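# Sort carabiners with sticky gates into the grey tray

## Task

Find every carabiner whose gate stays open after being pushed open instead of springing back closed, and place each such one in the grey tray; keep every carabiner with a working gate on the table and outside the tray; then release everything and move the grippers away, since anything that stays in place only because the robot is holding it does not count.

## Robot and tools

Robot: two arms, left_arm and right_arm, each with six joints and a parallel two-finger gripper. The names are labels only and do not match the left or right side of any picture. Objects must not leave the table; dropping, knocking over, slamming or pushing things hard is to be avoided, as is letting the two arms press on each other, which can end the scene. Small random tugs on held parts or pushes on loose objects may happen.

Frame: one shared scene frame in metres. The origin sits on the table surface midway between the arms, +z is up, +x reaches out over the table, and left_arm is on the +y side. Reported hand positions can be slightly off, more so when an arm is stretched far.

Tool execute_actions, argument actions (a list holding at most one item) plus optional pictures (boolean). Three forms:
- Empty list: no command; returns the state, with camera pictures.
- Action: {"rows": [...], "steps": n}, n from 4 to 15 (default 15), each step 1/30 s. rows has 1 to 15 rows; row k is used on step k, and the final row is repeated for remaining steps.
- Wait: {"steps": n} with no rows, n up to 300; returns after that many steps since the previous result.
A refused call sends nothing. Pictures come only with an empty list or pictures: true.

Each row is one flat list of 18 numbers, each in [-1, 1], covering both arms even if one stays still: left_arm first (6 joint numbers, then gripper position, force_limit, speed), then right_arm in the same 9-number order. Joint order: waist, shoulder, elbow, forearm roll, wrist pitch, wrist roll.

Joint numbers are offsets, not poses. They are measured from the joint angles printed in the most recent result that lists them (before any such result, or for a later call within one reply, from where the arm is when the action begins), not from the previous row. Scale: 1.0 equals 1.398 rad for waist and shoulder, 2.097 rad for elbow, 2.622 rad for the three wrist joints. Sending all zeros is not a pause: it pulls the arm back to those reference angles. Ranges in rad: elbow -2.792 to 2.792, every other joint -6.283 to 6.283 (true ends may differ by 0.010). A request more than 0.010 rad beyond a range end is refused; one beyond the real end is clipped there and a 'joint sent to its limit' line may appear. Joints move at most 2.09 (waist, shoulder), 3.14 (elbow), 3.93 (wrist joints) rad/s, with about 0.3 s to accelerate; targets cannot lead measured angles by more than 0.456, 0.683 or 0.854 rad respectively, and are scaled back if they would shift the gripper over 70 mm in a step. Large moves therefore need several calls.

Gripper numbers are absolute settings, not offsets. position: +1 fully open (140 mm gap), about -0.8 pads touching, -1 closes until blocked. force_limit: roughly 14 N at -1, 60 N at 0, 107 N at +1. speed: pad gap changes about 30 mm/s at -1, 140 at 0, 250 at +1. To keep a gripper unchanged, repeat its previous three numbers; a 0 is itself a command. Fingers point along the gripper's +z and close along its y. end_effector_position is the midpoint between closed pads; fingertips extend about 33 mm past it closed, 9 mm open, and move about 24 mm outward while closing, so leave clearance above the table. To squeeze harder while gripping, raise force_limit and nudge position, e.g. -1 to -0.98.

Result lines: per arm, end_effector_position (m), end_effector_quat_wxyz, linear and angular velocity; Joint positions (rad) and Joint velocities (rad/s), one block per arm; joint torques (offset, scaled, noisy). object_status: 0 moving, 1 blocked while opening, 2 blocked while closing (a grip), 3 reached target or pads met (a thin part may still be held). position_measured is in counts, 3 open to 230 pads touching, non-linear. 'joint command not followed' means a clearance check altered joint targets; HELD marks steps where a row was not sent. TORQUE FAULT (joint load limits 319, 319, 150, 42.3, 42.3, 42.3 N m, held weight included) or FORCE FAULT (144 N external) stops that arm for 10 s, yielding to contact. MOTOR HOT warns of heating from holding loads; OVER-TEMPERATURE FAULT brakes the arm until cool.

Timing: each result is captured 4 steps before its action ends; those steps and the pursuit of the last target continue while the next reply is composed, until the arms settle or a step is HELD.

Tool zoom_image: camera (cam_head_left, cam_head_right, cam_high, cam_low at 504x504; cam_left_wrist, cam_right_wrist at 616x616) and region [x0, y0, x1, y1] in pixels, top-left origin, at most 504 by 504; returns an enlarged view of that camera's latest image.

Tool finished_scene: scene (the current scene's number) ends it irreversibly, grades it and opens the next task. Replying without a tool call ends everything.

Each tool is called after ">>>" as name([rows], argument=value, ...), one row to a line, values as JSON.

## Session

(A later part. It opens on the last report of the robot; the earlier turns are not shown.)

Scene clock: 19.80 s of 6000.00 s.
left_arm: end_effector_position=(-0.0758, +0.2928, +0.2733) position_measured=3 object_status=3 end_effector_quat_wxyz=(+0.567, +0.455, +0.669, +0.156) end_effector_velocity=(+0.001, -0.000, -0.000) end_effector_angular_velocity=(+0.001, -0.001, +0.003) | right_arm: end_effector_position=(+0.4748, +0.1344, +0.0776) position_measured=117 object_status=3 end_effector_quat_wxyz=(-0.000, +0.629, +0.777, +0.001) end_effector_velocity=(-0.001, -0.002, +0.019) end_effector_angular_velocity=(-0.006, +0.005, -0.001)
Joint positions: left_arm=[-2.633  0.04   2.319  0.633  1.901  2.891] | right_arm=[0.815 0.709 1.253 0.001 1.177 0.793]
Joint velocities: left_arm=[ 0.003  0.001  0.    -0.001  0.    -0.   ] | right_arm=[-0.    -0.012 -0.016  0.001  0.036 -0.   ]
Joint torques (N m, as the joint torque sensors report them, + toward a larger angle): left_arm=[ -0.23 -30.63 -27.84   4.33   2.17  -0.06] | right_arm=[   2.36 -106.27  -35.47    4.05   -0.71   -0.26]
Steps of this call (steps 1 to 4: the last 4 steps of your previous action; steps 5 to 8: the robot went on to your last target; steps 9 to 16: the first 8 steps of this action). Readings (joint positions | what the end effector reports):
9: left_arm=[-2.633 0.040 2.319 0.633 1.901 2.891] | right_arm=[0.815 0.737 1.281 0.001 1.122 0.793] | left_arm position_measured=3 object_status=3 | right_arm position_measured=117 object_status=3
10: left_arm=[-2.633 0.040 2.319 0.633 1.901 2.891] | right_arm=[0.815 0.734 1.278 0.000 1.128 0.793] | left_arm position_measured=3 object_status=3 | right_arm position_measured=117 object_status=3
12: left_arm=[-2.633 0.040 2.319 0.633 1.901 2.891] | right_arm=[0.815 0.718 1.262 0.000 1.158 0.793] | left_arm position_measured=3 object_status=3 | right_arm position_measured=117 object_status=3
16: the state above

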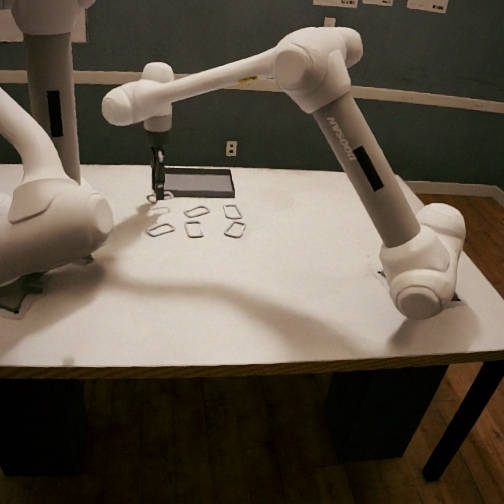

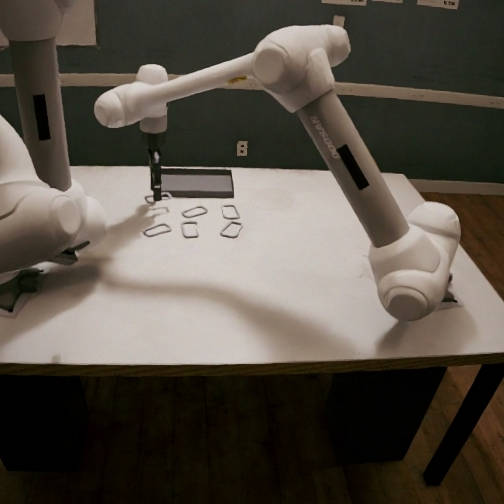

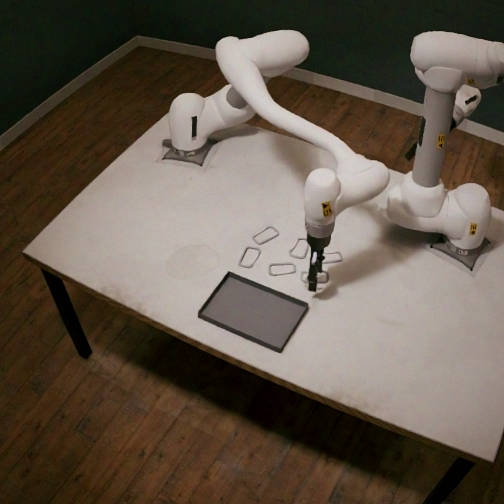

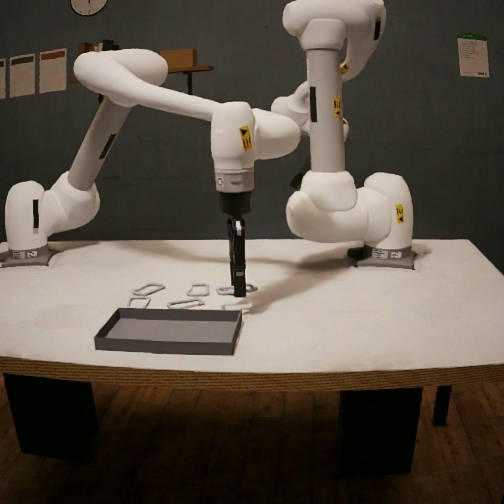

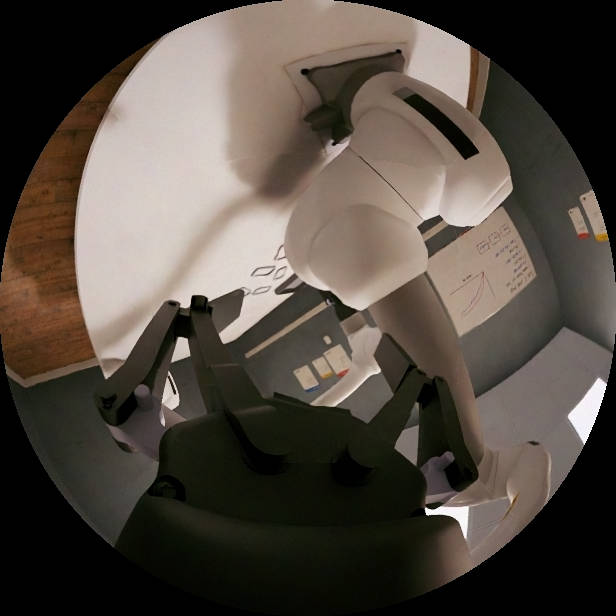

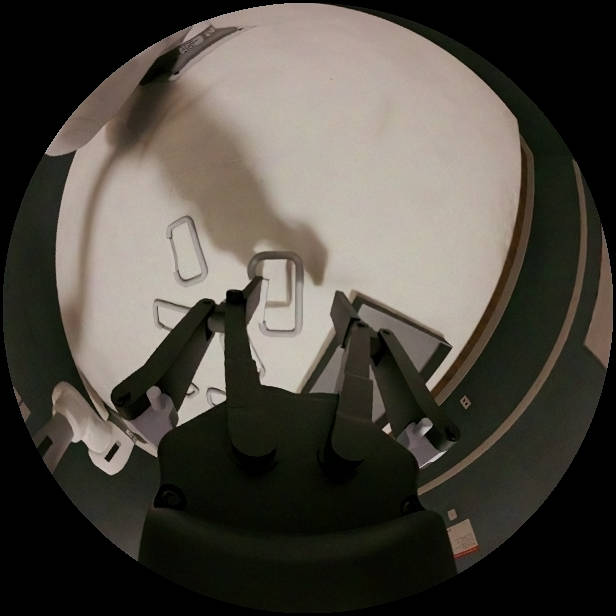

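>>> execute_actions([
  {"rows":[[0,0,0,0,0,0,1,0,0,0,0.02,0.0135,0,-0.021,0,0.1,-0.3,0.3],[0,0,0,0,0,0,1,0,0,0,0.02,0.0135,0,-0.021,0,0.1,-0.3,0.3],[0,0,0,0,0,0,1,0,0,0,0.02,0.0135,0,-0.021,0,0.1,-0.3,0.3],[0,0,0,0,0,0,1,0,0,0,0.02,0.0135,0,-0.021,0,0.1,-0.3,0.3],[0,0,0,0,0,0,1,0,0,0,0.02,0.0135,0,-0.021,0,0.1,-0.3,0.3],[0,0,0,0,0,0,1,0,0,0,0.02,0.0135,0,-0.021,0,0.1,-0.3,0.3],[0,0,0,0,0,0,1,0,0,0,0.02,0.0135,0,-0.021,0,0.1,-0.3,0.3],[0,0,0,0,0,0,1,0,0,0,0.02,0.0135,0,-0.021,0,0.1,-0.3,0.3],[0,0,0,0,0,0,1,0,0,-0.0081,0.008,0.0276,0,-0.0259,-0.0043,0.1,-0.3,0.3]],"steps":15},
])

>>> execute_actions([
  {"steps":4},
], pictures=true)

>>> zoom_image(camera="cam_right_wrist", region=[100, 120, 420, 440])

Scene clock: 20.63 s of 6000.00 s.
left_arm: end_effector_position=(-0.0758, +0.2928, +0.2733) position_measured=3 object_status=3 end_effector_quat_wxyz=(+0.567, +0.455, +0.669, +0.156) end_effector_velocity=(-0.000, -0.000, -0.000) end_effector_angular_velocity=(+0.001, -0.003, -0.001) | right_arm: end_effector_position=(+0.4758, +0.1277, +0.0376) position_measured=117 object_status=3 end_effector_quat_wxyz=(-0.000, +0.629, +0.778, +0.000) end_effector_velocity=(+0.033, -0.124, +0.001) end_effector_angular_velocity=(-0.001, -0.003, -0.010)
Joint positions: left_arm=[-2.633  0.04   2.319  0.633  1.901  2.891] | right_arm=[0.81  0.729 1.295 0.001 1.117 0.788]
Joint velocities: left_arm=[ 0.     0.003 -0.     0.001  0.     0.001] | right_arm=[-0.102 -0.136  0.245 -0.004 -0.11  -0.091]
Joint torques (N m, as the joint torque sensors report them, + toward a larger angle): left_arm=[ -0.28 -31.4  -28.09   4.33   2.22  -0.02] | right_arm=[  -2.04 -120.04  -41.59    4.98   -0.31   -0.38]
Steps of this call (steps 1 to 4: the last 4 steps of your previous action; steps 5 to 14: the robot went on to your last target; steps 15 to 25: the first 11 steps of this action). Readings (joint positions | what the end effector reports):
15: left_arm=[-2.633 0.040 2.319 0.633 1.901 2.891] | right_arm=[0.815 0.708 1.252 0.001 1.179 0.793] | left_arm position_measured=3 object_status=3 | right_arm position_measured=117 object_status=3
16: left_arm=[-2.633 0.040 2.319 0.633 1.901 2.891] | right_arm=[0.815 0.710 1.254 0.001 1.174 0.793] | left_arm position_measured=3 object_status=3 | right_arm position_measured=117 object_status=3
18: left_arm=[-2.633 0.040 2.319 0.633 1.901 2.891] | right_arm=[0.815 0.726 1.271 0.001 1.143 0.793] | left_arm position_measured=3 object_status=3 | right_arm position_measured=117 object_status=3
22: left_arm=[-2.633 0.040 2.319 0.633 1.901 2.891] | right_arm=[0.815 0.735 1.280 0.001 1.124 0.793] | left_arm position_measured=3 object_status=3 | right_arm position_measured=117 object_status=3
25: the state above

Scene clock: 20.77 s of 6000.00 s.
left_arm: end_effector_position=(-0.0758, +0.2928, +0.2733) position_measured=3 object_status=3 end_effector_quat_wxyz=(+0.567, +0.455, +0.669, +0.156) end_effector_velocity=(+0.001, -0.000, +0.000) end_effector_angular_velocity=(+0.000, -0.000, +0.002) | right_arm: end_effector_position=(+0.4775, +0.1208, +0.0379) position_measured=117 object_status=3 end_effector_quat_wxyz=(-0.000, +0.629, +0.777, +0.001) end_effector_velocity=(+0.003, -0.013, +0.003) end_effector_angular_velocity=(+0.004, -0.002, +0.000)
Joint positions: left_arm=[-2.633  0.04   2.319  0.633  1.901  2.891] | right_arm=[0.805 0.721 1.309 0.001 1.11  0.783]
Joint velocities: left_arm=[ 0.002 -0.     0.     0.     0.     0.001] | right_arm=[-0.01  -0.019  0.028  0.001 -0.014 -0.011]
Joint torques (N m, as the joint torque sensors report them, + toward a larger angle): left_arm=[ -0.1  -31.35 -27.39   4.36   2.29   0.17] | right_arm=[   4.2  -109.59  -37.      4.21    0.03   -0.42]
Kept back: nothing.
Steps of this call (steps 1 to 4: the last 4 steps of your previous action). Readings (joint positions | what the end effector reports):
1: left_arm=[-2.633 0.040 2.319 0.633 1.901 2.891] | right_arm=[0.808 0.725 1.301 0.001 1.114 0.785] | left_arm position_measured=3 object_status=3 | right_arm position_measured=117 object_status=3
2: left_arm=[-2.633 0.040 2.319 0.633 1.901 2.891] | right_arm=[0.806 0.723 1.305 0.001 1.112 0.784] | left_arm position_measured=3 object_status=3 | right_arm position_measured=117 object_status=3
4: the state above

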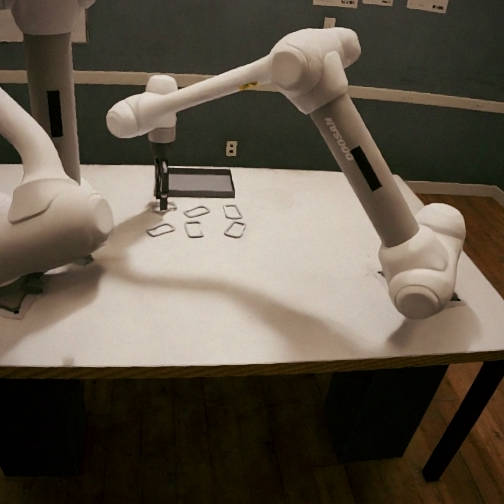

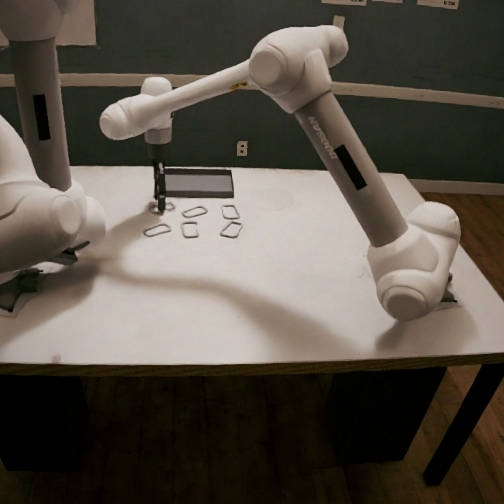

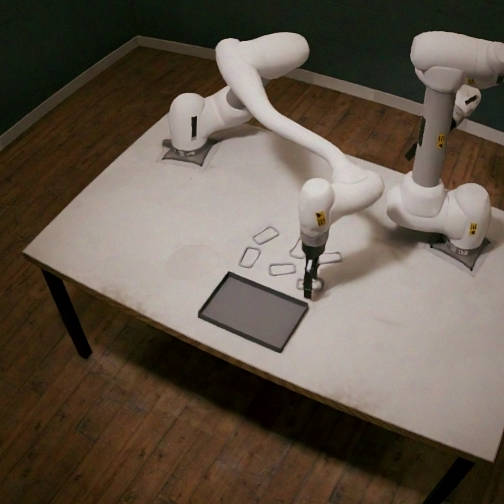

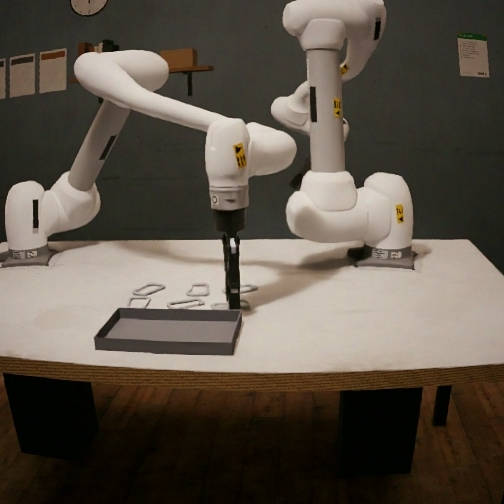

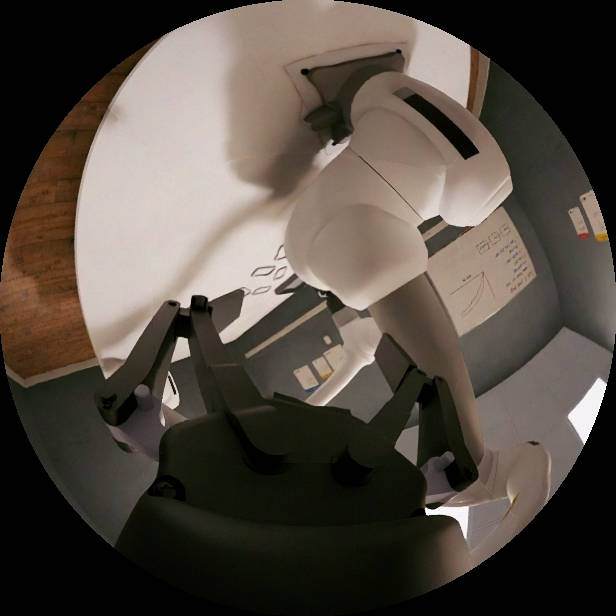

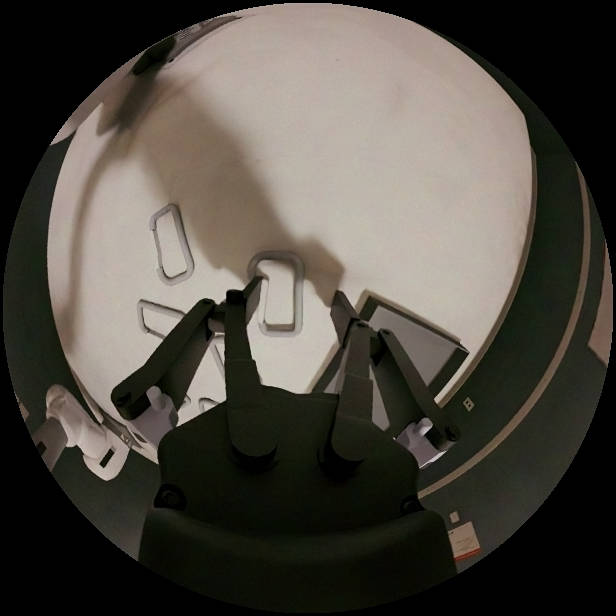

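Region (100, 120, 420, 440) of cam_right_wrist's 616x616 image, scaled by 1.575, with more detail than that image has.

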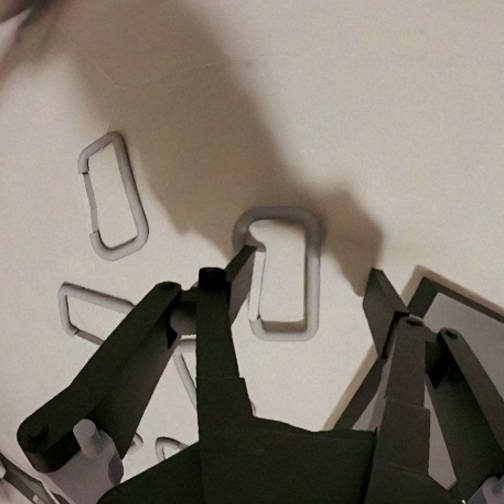

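>>> execute_actions([
  {"rows":[[0,0,0,0,0,0,1,0,0,-0.0212,-0.0289,0.0231,0,-0.003,-0.5226,0.1,-0.3,0.3]],"steps":15},
])

>>> execute_actions([
  {"steps":12},
], pictures=true)

Scene clock: 22.07 s of 6000.00 s.
left_arm: end_effector_position=(-0.0758, +0.2928, +0.2733) position_measured=3 object_status=3 end_effector_quat_wxyz=(+0.567, +0.455, +0.669, +0.156) end_effector_velocity=(+0.001, +0.000, +0.000) end_effector_angular_velocity=(+0.001, +0.001, +0.002) | right_arm: end_effector_position=(+0.4855, +0.0981, +0.0466) position_measured=117 object_status=3 end_effector_quat_wxyz=(-0.000, +0.338, +0.941, +0.001) end_effector_velocity=(+0.025, -0.074, +0.030) end_effector_angular_velocity=(-0.001, -0.006, +3.310)
Joint positions: left_arm=[-2.633  0.04   2.319  0.633  1.901  2.891] | right_arm=[0.783 0.692 1.344 0.001 1.104 0.091]
Joint velocities: left_arm=[ 0.002 -0.002 -0.    -0.001  0.     0.001] | right_arm=[-0.07  -0.096  0.111 -0.001 -0.017 -3.38 ]
Joint torques (N m, as the joint torque sensors report them, + toward a larger angle): left_arm=[ -0.88 -31.43 -27.73   4.35   2.24   0.  ] | right_arm=[   6.47 -102.17  -37.25    4.13   -0.08   -0.28]
Steps of this call (steps 1 to 28: the robot went on to your last target; steps 29 to 39: the first 11 steps of this action). Readings (joint positions | what the end effector reports):
29: left_arm=[-2.633 0.040 2.319 0.633 1.901 2.891] | right_arm=[0.804 0.720 1.311 0.001 1.109 0.782] | left_arm position_measured=3 object_status=3 | right_arm position_measured=117 object_status=3
30: left_arm=[-2.633 0.040 2.319 0.633 1.901 2.891] | right_arm=[0.804 0.720 1.311 0.001 1.109 0.774] | left_arm position_measured=3 object_status=3 | right_arm position_measured=117 object_status=3
32: left_arm=[-2.633 0.040 2.319 0.633 1.901 2.891] | right_arm=[0.802 0.717 1.314 0.001 1.109 0.719] | left_arm position_measured=3 object_status=3 | right_arm position_measured=117 object_status=3
36: left_arm=[-2.633 0.040 2.319 0.633 1.901 2.891] | right_arm=[0.792 0.704 1.330 0.001 1.106 0.433] | left_arm position_measured=3 object_status=3 | right_arm position_measured=117 object_status=3
39: the state above

Scene clock: 22.47 s of 6000.00 s.
left_arm: end_effector_position=(-0.0758, +0.2928, +0.2733) position_measured=3 object_status=3 end_effector_quat_wxyz=(+0.567, +0.455, +0.669, +0.156) end_effector_velocity=(+0.000, +0.000, +0.000) end_effector_angular_velocity=(-0.000, +0.002, +0.001) | right_arm: end_effector_position=(+0.4884, +0.0891, +0.0500) position_measured=117 object_status=3 end_effector_quat_wxyz=(+0.000, +0.011, +1.000, +0.001) end_effector_velocity=(+0.001, -0.000, +0.001) end_effector_angular_velocity=(+0.000, -0.001, +0.016)
Joint positions: left_arm=[-2.633  0.04   2.319  0.633  1.901  2.891] | right_arm=[ 0.775  0.681  1.357  0.001  1.102 -0.586]
Joint velocities: left_arm=[ 0.    -0.002 -0.    -0.001 -0.    -0.   ] | right_arm=[-0.001 -0.    -0.001 -0.001  0.    -0.016]
Joint torques (N m, as the joint torque sensors report them, + toward a larger angle): left_arm=[  0.08 -31.55 -27.75   4.37   2.23   0.02] | right_arm=[   4.29 -102.55  -35.99    3.96   -0.05   -0.55]
Kept back: nothing.
Steps of this call (steps 1 to 4: the last 4 steps of your previous action; steps 5 to 12: the robot went on to your last target). Readings (joint positions | what the end effector reports):
1: left_arm=[-2.633 0.040 2.319 0.633 1.901 2.891] | right_arm=[0.781 0.689 1.347 0.001 1.104 -0.021] | left_arm position_measured=3 object_status=3 | right_arm position_measured=117 object_status=3
2: left_arm=[-2.633 0.040 2.319 0.633 1.901 2.891] | right_arm=[0.780 0.687 1.350 0.001 1.103 -0.129] | left_arm position_measured=3 object_status=3 | right_arm position_measured=117 object_status=3
4: left_arm=[-2.633 0.040 2.319 0.633 1.901 2.891] | right_arm=[0.777 0.683 1.354 0.001 1.103 -0.316] | left_arm position_measured=3 object_status=3 | right_arm position_measured=117 object_status=3
8: left_arm=[-2.633 0.040 2.319 0.633 1.901 2.891] | right_arm=[0.775 0.681 1.357 0.001 1.102 -0.547] | left_arm position_measured=3 object_status=3 | right_arm position_measured=117 object_status=3
12: the state above

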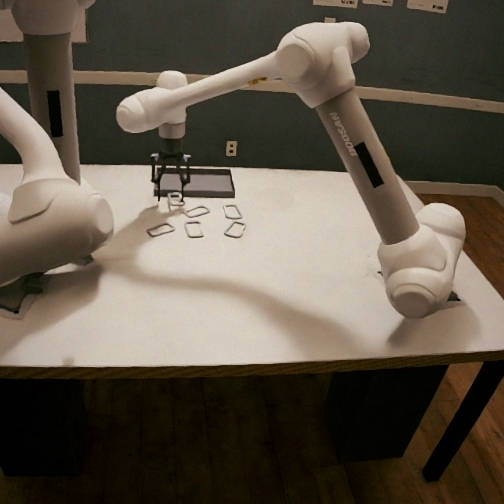

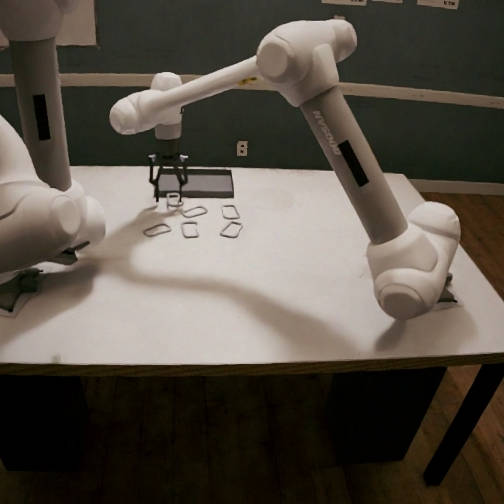

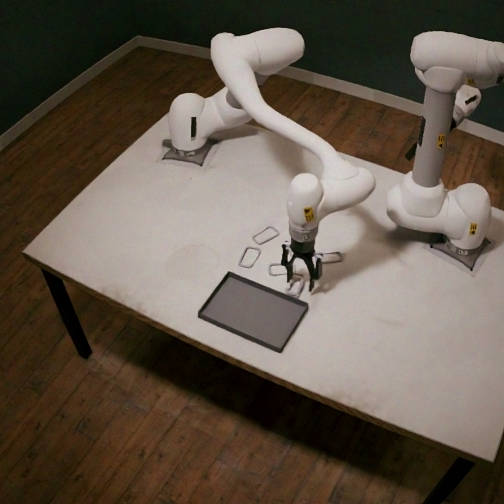

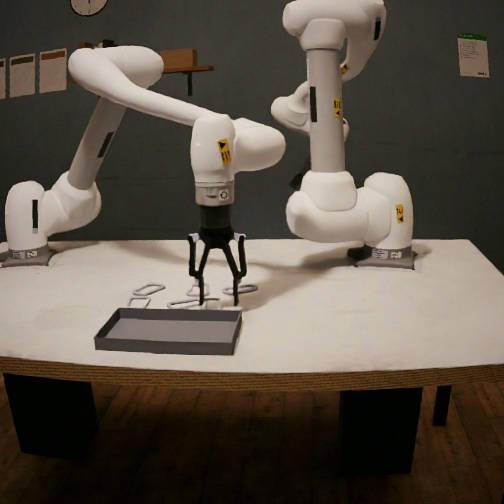

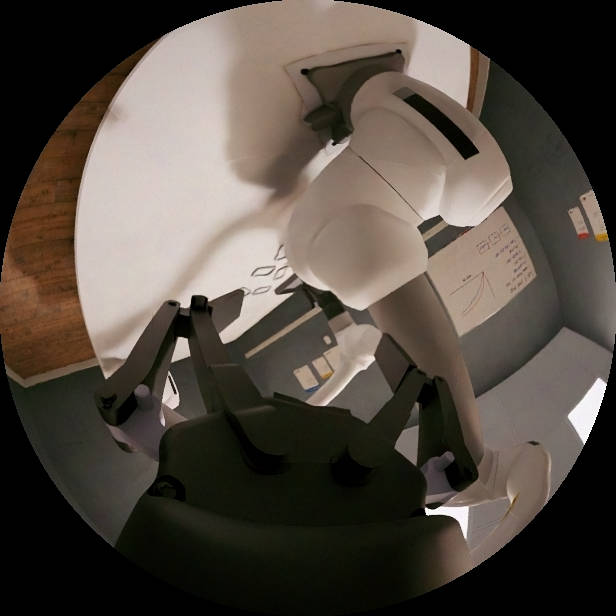

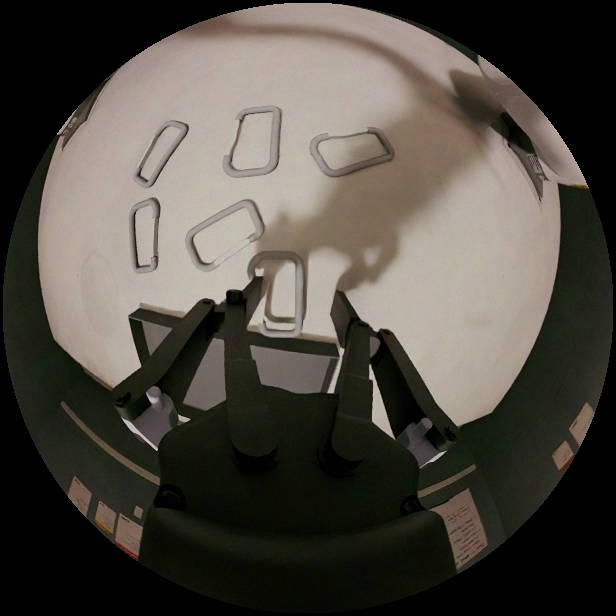

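>>> execute_actions([
  {"rows":[[0,0,0,0,0,0,1,0,0,0,0.0059,0.0035,0,-0.006,0,0.1,-0.3,0.3],[0,0,0,0,0,0,1,0,0,0,0.0059,0.0035,0,-0.006,0,0.1,-0.3,0.3],[0,0,0,0,0,0,1,0,0,0,0.0059,0.0035,0,-0.006,0,0.1,-0.3,0.3],[0,0,0,0,0,0,1,0,0,0,0.0059,0.0035,0,-0.006,0,0.1,-0.3,0.3],[0,0,0,0,0,0,1,0,0,0,0.0059,0.0035,0,-0.006,0,0.1,-0.3,0.3],[0,0,0,0,0,0,1,0,0,-0.0187,0.0225,-0.0162,0,0.001,-0.01,0.1,-0.3,0.3]],"steps":15},
])

>>> execute_actions([
  {"steps":5},
], pictures=true)

>>> zoom_image(camera="cam_right_wrist", region=[200, 180, 420, 400])

Scene clock: 23.27 s of 6000.00 s.
left_arm: end_effector_position=(-0.0758, +0.2928, +0.2733) position_measured=3 object_status=3 end_effector_quat_wxyz=(+0.567, +0.455, +0.669, +0.156) end_effector_velocity=(+0.000, -0.000, -0.000) end_effector_angular_velocity=(-0.001, -0.001, +0.002) | right_arm: end_effector_position=(+0.5142, +0.0888, +0.0388) position_measured=117 object_status=3 end_effector_quat_wxyz=(+0.000, +0.011, +1.000, +0.001) end_effector_velocity=(+0.047, -0.001, -0.003) end_effector_angular_velocity=(-0.003, +0.003, +0.005)
Joint positions: left_arm=[-2.633  0.04   2.319  0.633  1.901  2.891] | right_arm=[ 0.751  0.71   1.328  0.     1.103 -0.609]
Joint velocities: left_arm=[ 0.001  0.001  0.    -0.     0.    -0.002] | right_arm=[-0.043  0.042 -0.07   0.     0.032 -0.048]
Joint torques (N m, as the joint torque sensors report them, + toward a larger angle): left_arm=[ -0.58 -31.37 -27.57   4.33   2.3    0.06] | right_arm=[  17.43 -114.02  -34.25    4.06    0.23   -0.1 ]
Steps of this call (steps 1 to 13: the robot went on to your last target; steps 14 to 24: the first 11 steps of this action). Readings (joint positions | what the end effector reports):
14: left_arm=[-2.633 0.040 2.319 0.633 1.901 2.891] | right_arm=[0.775 0.681 1.357 0.001 1.102 -0.587] | left_arm position_measured=3 object_status=3 | right_arm position_measured=117 object_status=3
15: left_arm=[-2.633 0.040 2.319 0.633 1.901 2.891] | right_arm=[0.775 0.682 1.359 0.001 1.098 -0.587] | left_arm position_measured=3 object_status=3 | right_arm position_measured=117 object_status=3
17: left_arm=[-2.633 0.040 2.319 0.633 1.901 2.891] | right_arm=[0.775 0.686 1.363 0.000 1.091 -0.587] | left_arm position_measured=3 object_status=3 | right_arm position_measured=117 object_status=3
21: left_arm=[-2.633 0.040 2.319 0.633 1.901 2.891] | right_arm=[0.765 0.698 1.348 0.000 1.094 -0.597] | left_arm position_measured=3 object_status=3 | right_arm position_measured=117 object_status=3
24: the state above

Scene clock: 23.43 s of 6000.00 s.
left_arm: end_effector_position=(-0.0758, +0.2928, +0.2733) position_measured=3 object_status=3 end_effector_quat_wxyz=(+0.567, +0.455, +0.669, +0.156) end_effector_velocity=(-0.000, +0.000, -0.000) end_effector_angular_velocity=(+0.001, -0.001, +0.000) | right_arm: end_effector_position=(+0.5168, +0.0889, +0.0388) position_measured=117 object_status=3 end_effector_quat_wxyz=(+0.000, +0.011, +1.000, +0.001) end_effector_velocity=(+0.004, -0.000, -0.001) end_effector_angular_velocity=(-0.001, +0.001, -0.000)
Joint positions: left_arm=[-2.633  0.04   2.319  0.633  1.901  2.891] | right_arm=[ 0.749  0.712  1.324  0.     1.105 -0.612]
Joint velocities: left_arm=[-0.     0.002 -0.    -0.001 -0.     0.   ] | right_arm=[-0.003  0.004 -0.006 -0.     0.003 -0.003]
Joint torques (N m, as the joint torque sensors report them, + toward a larger angle): left_arm=[  0.26 -31.13 -27.97   4.29   2.16  -0.08] | right_arm=[   2.32 -107.78  -34.88    4.22   -0.31   -0.2 ]
Kept back: nothing.
Steps of this call (steps 1 to 4: the last 4 steps of your previous action; step 5: the robot went on to your last target). Readings (joint positions | what the end effector reports):
1: left_arm=[-2.633 0.040 2.319 0.633 1.901 2.891] | right_arm=[0.750 0.711 1.326 0.000 1.104 -0.611] | left_arm position_measured=3 object_status=3 | right_arm position_measured=117 object_status=3
2: left_arm=[-2.633 0.040 2.319 0.633 1.901 2.891] | right_arm=[0.750 0.711 1.325 0.000 1.104 -0.611] | left_arm position_measured=3 object_status=3 | right_arm position_measured=117 object_status=3
4: left_arm=[-2.633 0.040 2.319 0.633 1.901 2.891] | right_arm=[0.749 0.712 1.324 0.000 1.105 -0.612] | left_arm position_measured=3 object_status=3 | right_arm position_measured=117 object_status=3
5: the state above

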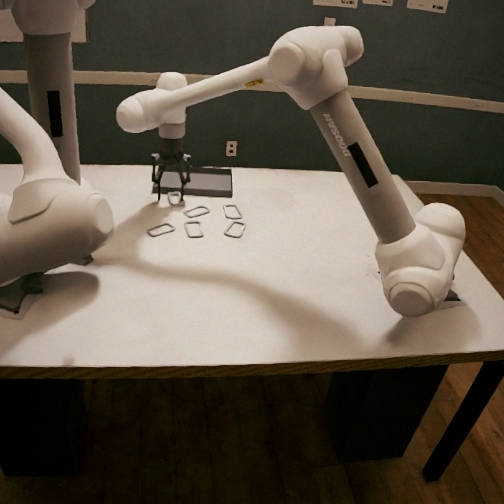

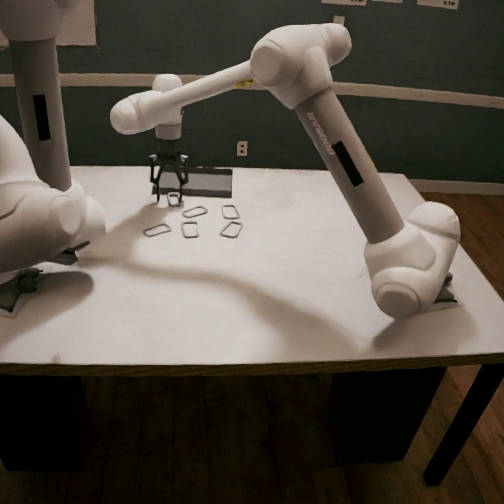

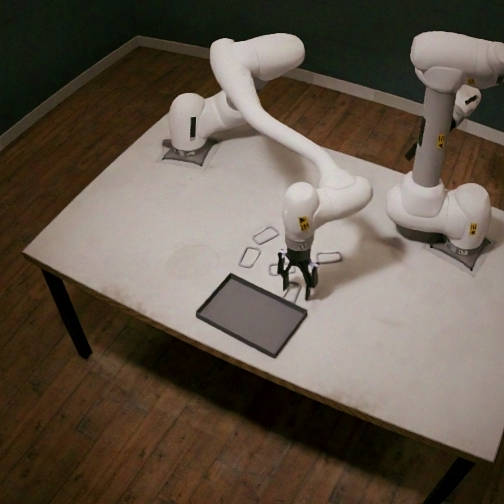

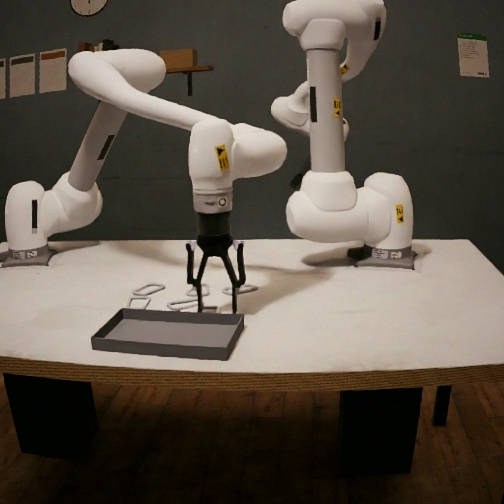

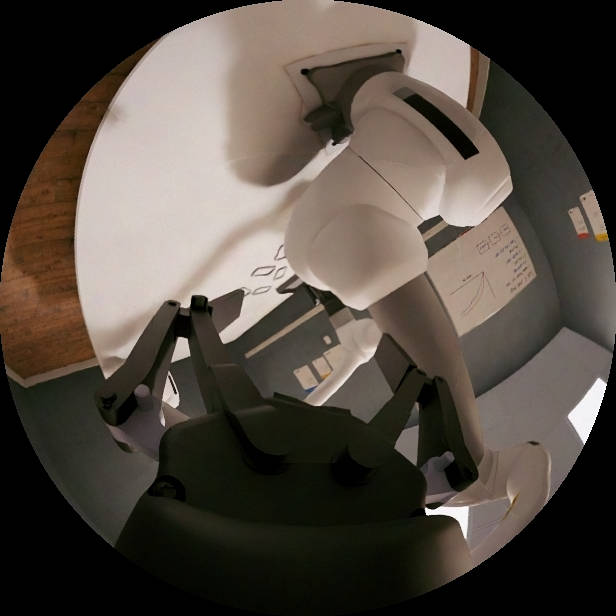

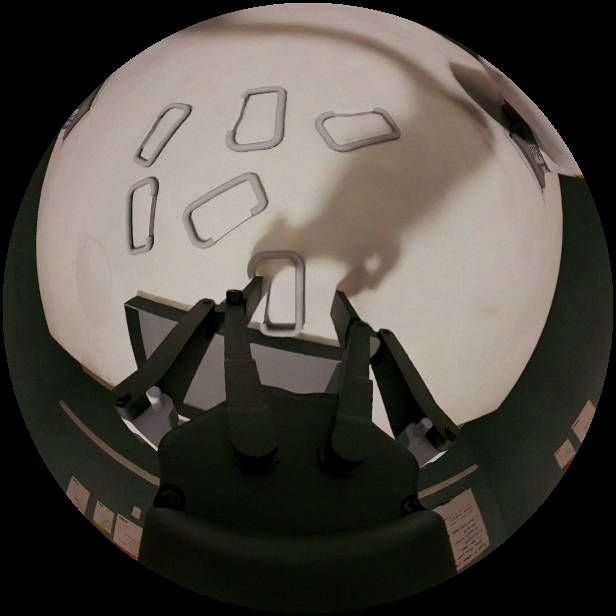

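Region (200, 180, 420, 400) of cam_right_wrist's 616x616 image, scaled by 2.291, with more detail than that image has.

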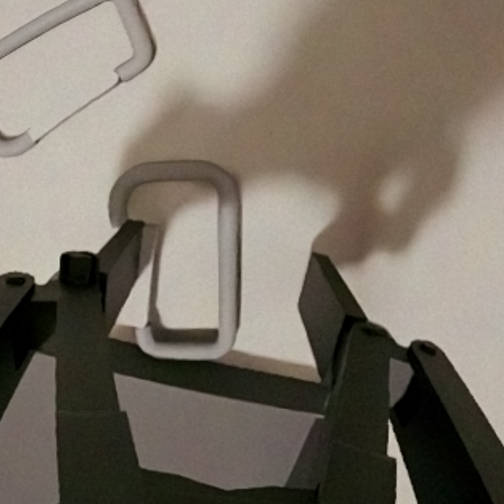

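>>> execute_actions([
  {"rows":[[0,0,0,0,0,0,1,0,0,0.0187,-0.0225,0.0162,0,-0.001,0.01,0.1,-0.3,0.3],[0,0,0,0,0,0,1,0,0,0.0187,-0.0225,0.0162,0,-0.001,0.01,0.1,-0.3,0.3],[0,0,0,0,0,0,1,0,0,0.0187,-0.0225,0.0162,0,-0.001,0.01,0.1,-0.3,0.3],[0,0,0,0,0,0,1,0,0,0.0187,-0.0225,0.0162,0,-0.001,0.01,0.1,-0.3,0.3],[0,0,0,0,0,0,1,0,0,0.0464,0.073,-0.0995,0,0.041,0.623,0.1,-0.3,0.3]],"steps":15},
])

>>> execute_actions([
  {"steps":25},
], pictures=true)

Scene clock: 25.27 s of 6000.00 s.
left_arm: end_effector_position=(-0.0758, +0.2928, +0.2733) position_measured=3 object_status=3 end_effector_quat_wxyz=(+0.567, +0.455, +0.669, +0.156) end_effector_velocity=(-0.000, -0.000, -0.000) end_effector_angular_velocity=(+0.001, -0.002, +0.001) | right_arm: end_effector_position=(+0.4912, +0.1192, +0.0524) position_measured=117 object_status=3 end_effector_quat_wxyz=(+0.000, +0.136, +0.991, +0.001) end_effector_velocity=(+0.053, +0.257, +0.017) end_effector_angular_velocity=(+0.002, +0.004, -2.497)
Joint positions: left_arm=[-2.633  0.04   2.319  0.633  1.901  2.891] | right_arm=[ 0.791  0.719  1.284  0.     1.137 -0.317]
Joint velocities: left_arm=[ 0.001  0.002 -0.    -0.     0.    -0.   ] | right_arm=[ 0.108  0.365 -0.692 -0.001  0.327  2.606]
Joint torques (N m, as the joint torque sensors report them, + toward a larger angle): left_arm=[ -0.33 -31.03 -27.55   4.38   2.3    0.08] | right_arm=[  1.56 -96.88 -38.99   4.18  -0.59  -0.11]
Steps of this call (steps 1 to 15: the robot went on to your last target; steps 16 to 44: nothing new was sent; steps 45 to 55: the first 11 steps of this action). Readings (joint positions | what the end effector reports):
45: left_arm=[-2.633 0.040 2.319 0.633 1.901 2.891] | right_arm=[0.749 0.712 1.323 0.000 1.105 -0.613] | left_arm position_measured=3 object_status=3 | right_arm position_measured=117 object_status=3
46: left_arm=[-2.633 0.040 2.319 0.633 1.901 2.891] | right_arm=[0.751 0.709 1.327 0.000 1.105 -0.610] | left_arm position_measured=3 object_status=3 | right_arm position_measured=117 object_status=3
48: left_arm=[-2.633 0.040 2.319 0.633 1.901 2.891] | right_arm=[0.765 0.692 1.345 0.000 1.103 -0.596] | left_arm position_measured=3 object_status=3 | right_arm position_measured=117 object_status=3
52: left_arm=[-2.633 0.040 2.319 0.633 1.901 2.891] | right_arm=[0.779 0.692 1.336 0.000 1.111 -0.519] | left_arm position_measured=3 object_status=3 | right_arm position_measured=117 object_status=3
55: the state above

Scene clock: 26.10 s of 6000.00 s.
left_arm: end_effector_position=(-0.0758, +0.2928, +0.2733) position_measured=3 object_status=3 end_effector_quat_wxyz=(+0.567, +0.455, +0.669, +0.156) end_effector_velocity=(+0.000, -0.000, +0.000) end_effector_angular_velocity=(+0.000, +0.001, +0.000) | right_arm: end_effector_position=(+0.5043, +0.1786, +0.0497) position_measured=117 object_status=3 end_effector_quat_wxyz=(-0.000, +0.714, +0.701, +0.000) end_effector_velocity=(-0.000, +0.000, +0.001) end_effector_angular_velocity=(+0.000, -0.000, -0.001)
Joint positions: left_arm=[-2.633  0.04   2.319  0.633  1.901  2.891] | right_arm=[0.814 0.814 1.115 0.    1.212 1.021]
Joint velocities: left_arm=[ 0.    -0.001 -0.     0.     0.     0.   ] | right_arm=[ 0.    -0.001  0.     0.     0.     0.002]
Joint torques (N m, as the joint torque sensors report them, + toward a larger angle): left_arm=[  0.12 -31.52 -27.91   4.36   2.36   0.06] | right_arm=[   2.9  -116.18  -37.77    4.15   -0.02   -0.38]
Kept back: nothing.
Steps of this call (steps 1 to 4: the last 4 steps of your previous action; steps 5 to 25: the robot went on to your last target). Readings (joint positions | what the end effector reports):
1: left_arm=[-2.633 0.040 2.319 0.633 1.901 2.891] | right_arm=[0.795 0.733 1.258 0.000 1.149 -0.221] | left_arm position_measured=3 object_status=3 | right_arm position_measured=117 object_status=3
2: left_arm=[-2.633 0.040 2.319 0.633 1.901 2.891] | right_arm=[0.798 0.747 1.233 0.000 1.160 -0.111] | left_arm position_measured=3 object_status=3 | right_arm position_measured=117 object_status=3
4: left_arm=[-2.633 0.040 2.319 0.633 1.901 2.891] | right_arm=[0.804 0.772 1.189 0.000 1.179 0.117] | left_arm position_measured=3 object_status=3 | right_arm position_measured=117 object_status=3
8: left_arm=[-2.633 0.040 2.319 0.633 1.901 2.891] | right_arm=[0.811 0.801 1.138 0.000 1.202 0.558] | left_arm position_measured=3 object_status=3 | right_arm position_measured=117 object_status=3
25: the state above

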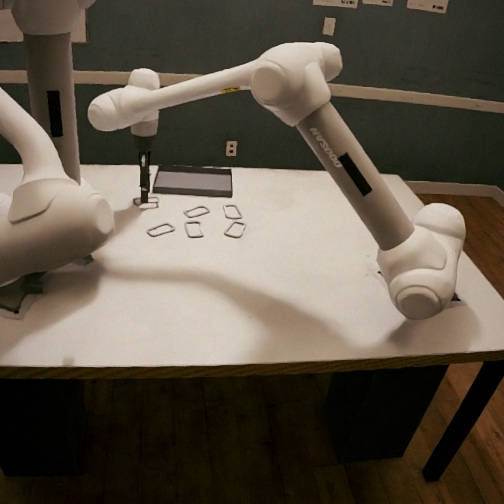

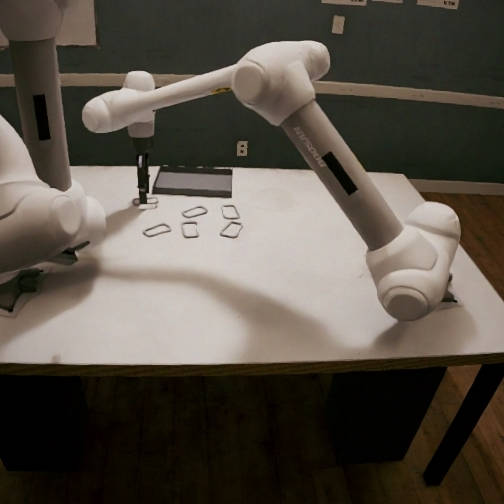

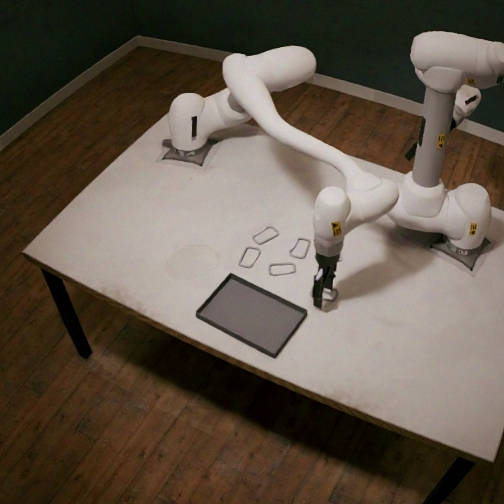

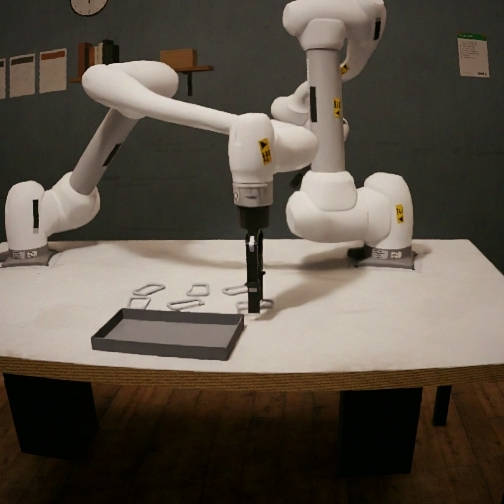

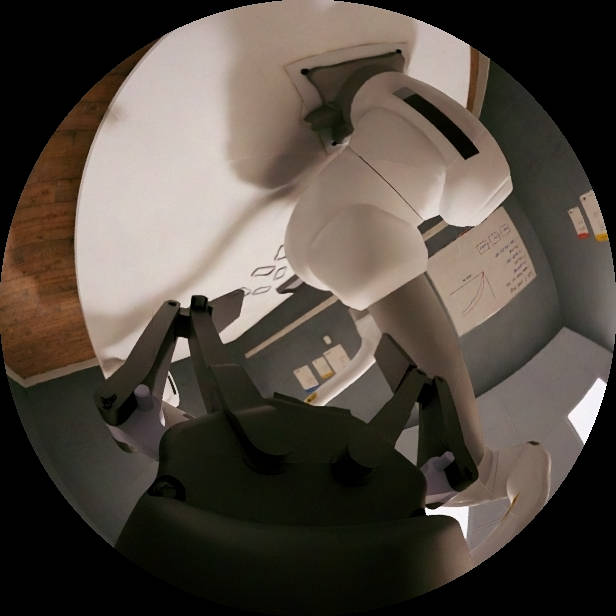

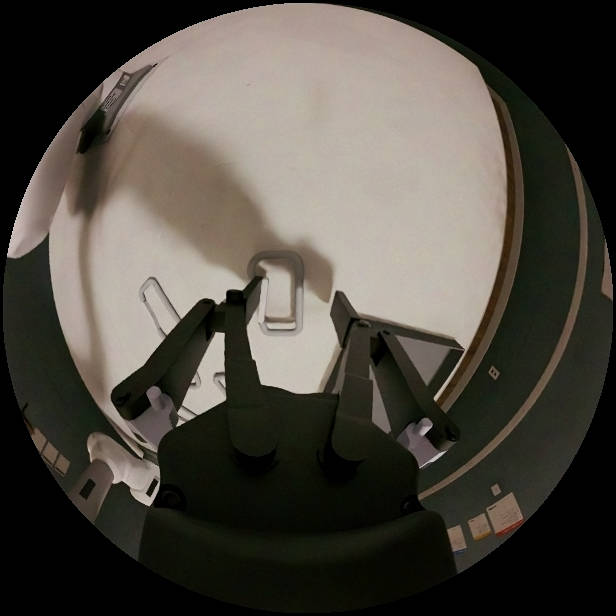

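>>> execute_actions(actions=[])

Scene clock: 26.60 s of 6000.00 s.
left_arm: end_effector_position=(-0.0758, +0.2928, +0.2733) position_measured=3 object_status=3 end_effector_quat_wxyz=(+0.567, +0.455, +0.669, +0.156) end_effector_velocity=(-0.000, +0.000, -0.000) end_effector_angular_velocity=(+0.002, -0.001, -0.001) | right_arm: end_effector_position=(+0.5043, +0.1786, +0.0497) position_measured=117 object_status=3 end_effector_quat_wxyz=(-0.000, +0.714, +0.701, +0.000) end_effector_velocity=(+0.000, -0.000, +0.001) end_effector_angular_velocity=(+0.001, -0.001, +0.001)
Joint positions: left_arm=[-2.633  0.04   2.319  0.633  1.901  2.891] | right_arm=[0.814 0.814 1.115 0.    1.212 1.021]
Joint velocities: left_arm=[-0.001  0.    -0.    -0.     0.     0.002] | right_arm=[-0.    -0.001  0.    -0.001 -0.    -0.001]
Joint torques (N m, as the joint torque sensors report them, + toward a larger angle): left_arm=[ -0.24 -31.6  -27.85   4.36   2.32   0.13] | right_arm=[   4.04 -117.64  -38.17    4.3    -0.22   -0.28]
Kept back: nothing.
Steps of this call (steps 1 to 15: the robot went on to your last target). Readings (joint positions | what the end effector reports):
1: left_arm=[-2.633 0.040 2.319 0.633 1.901 2.891] | right_arm=[0.814 0.814 1.115 0.000 1.212 1.021] | left_arm position_measured=3 object_status=3 | right_arm position_measured=117 object_status=3
2: left_arm=[-2.633 0.040 2.319 0.633 1.901 2.891] | right_arm=[0.814 0.814 1.115 0.000 1.212 1.021] | left_arm position_measured=3 object_status=3 | right_arm position_measured=117 object_status=3
4: left_arm=[-2.633 0.040 2.319 0.633 1.901 2.891] | right_arm=[0.814 0.814 1.115 0.000 1.212 1.021] | left_arm position_measured=3 object_status=3 | right_arm position_measured=117 object_status=3
8: left_arm=[-2.633 0.040 2.319 0.633 1.901 2.891] | right_arm=[0.814 0.814 1.115 0.000 1.212 1.021] | left_arm position_measured=3 object_status=3 | right_arm position_measured=117 object_status=3
15: the state above

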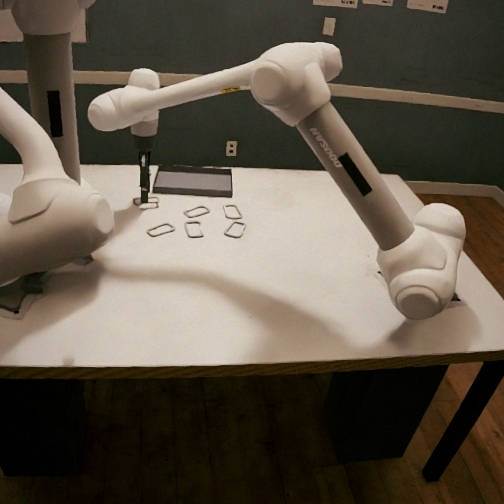

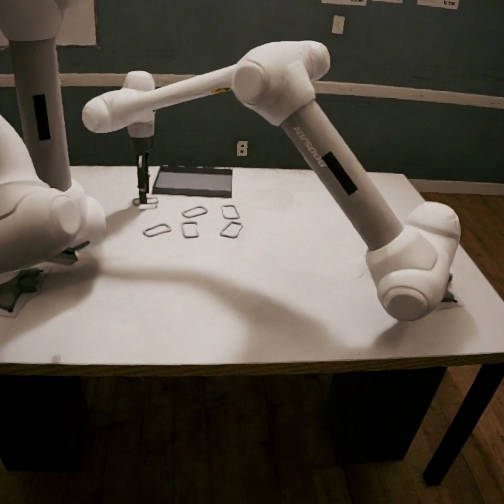

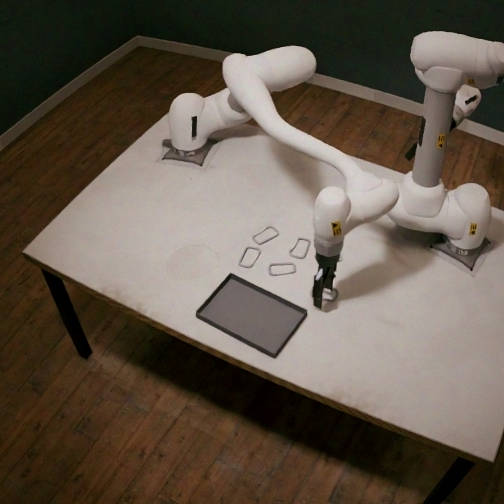

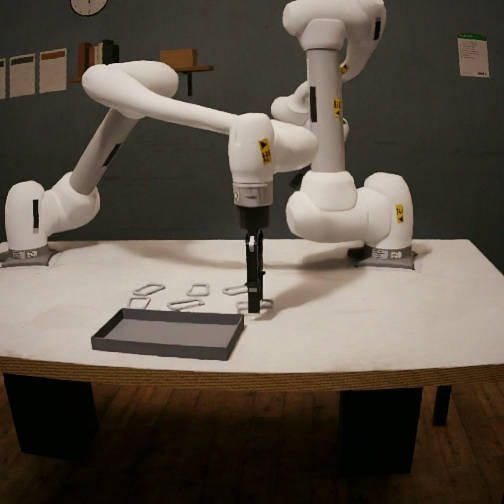

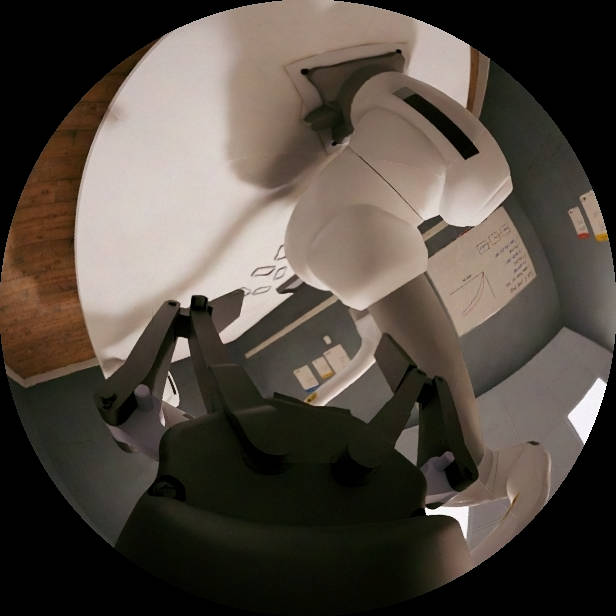

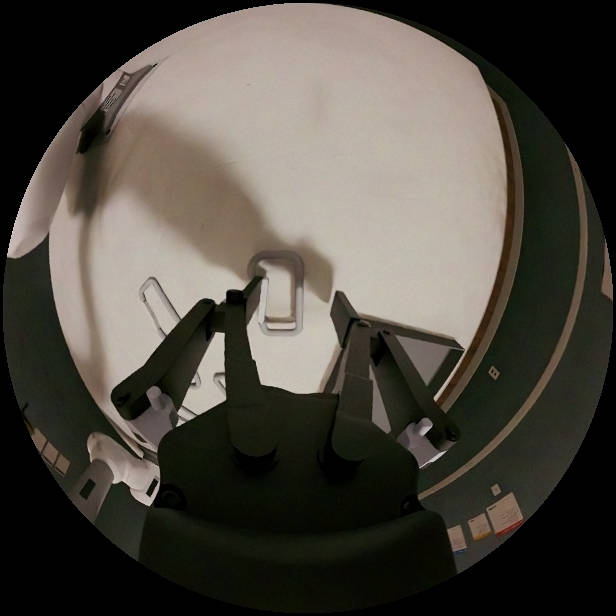

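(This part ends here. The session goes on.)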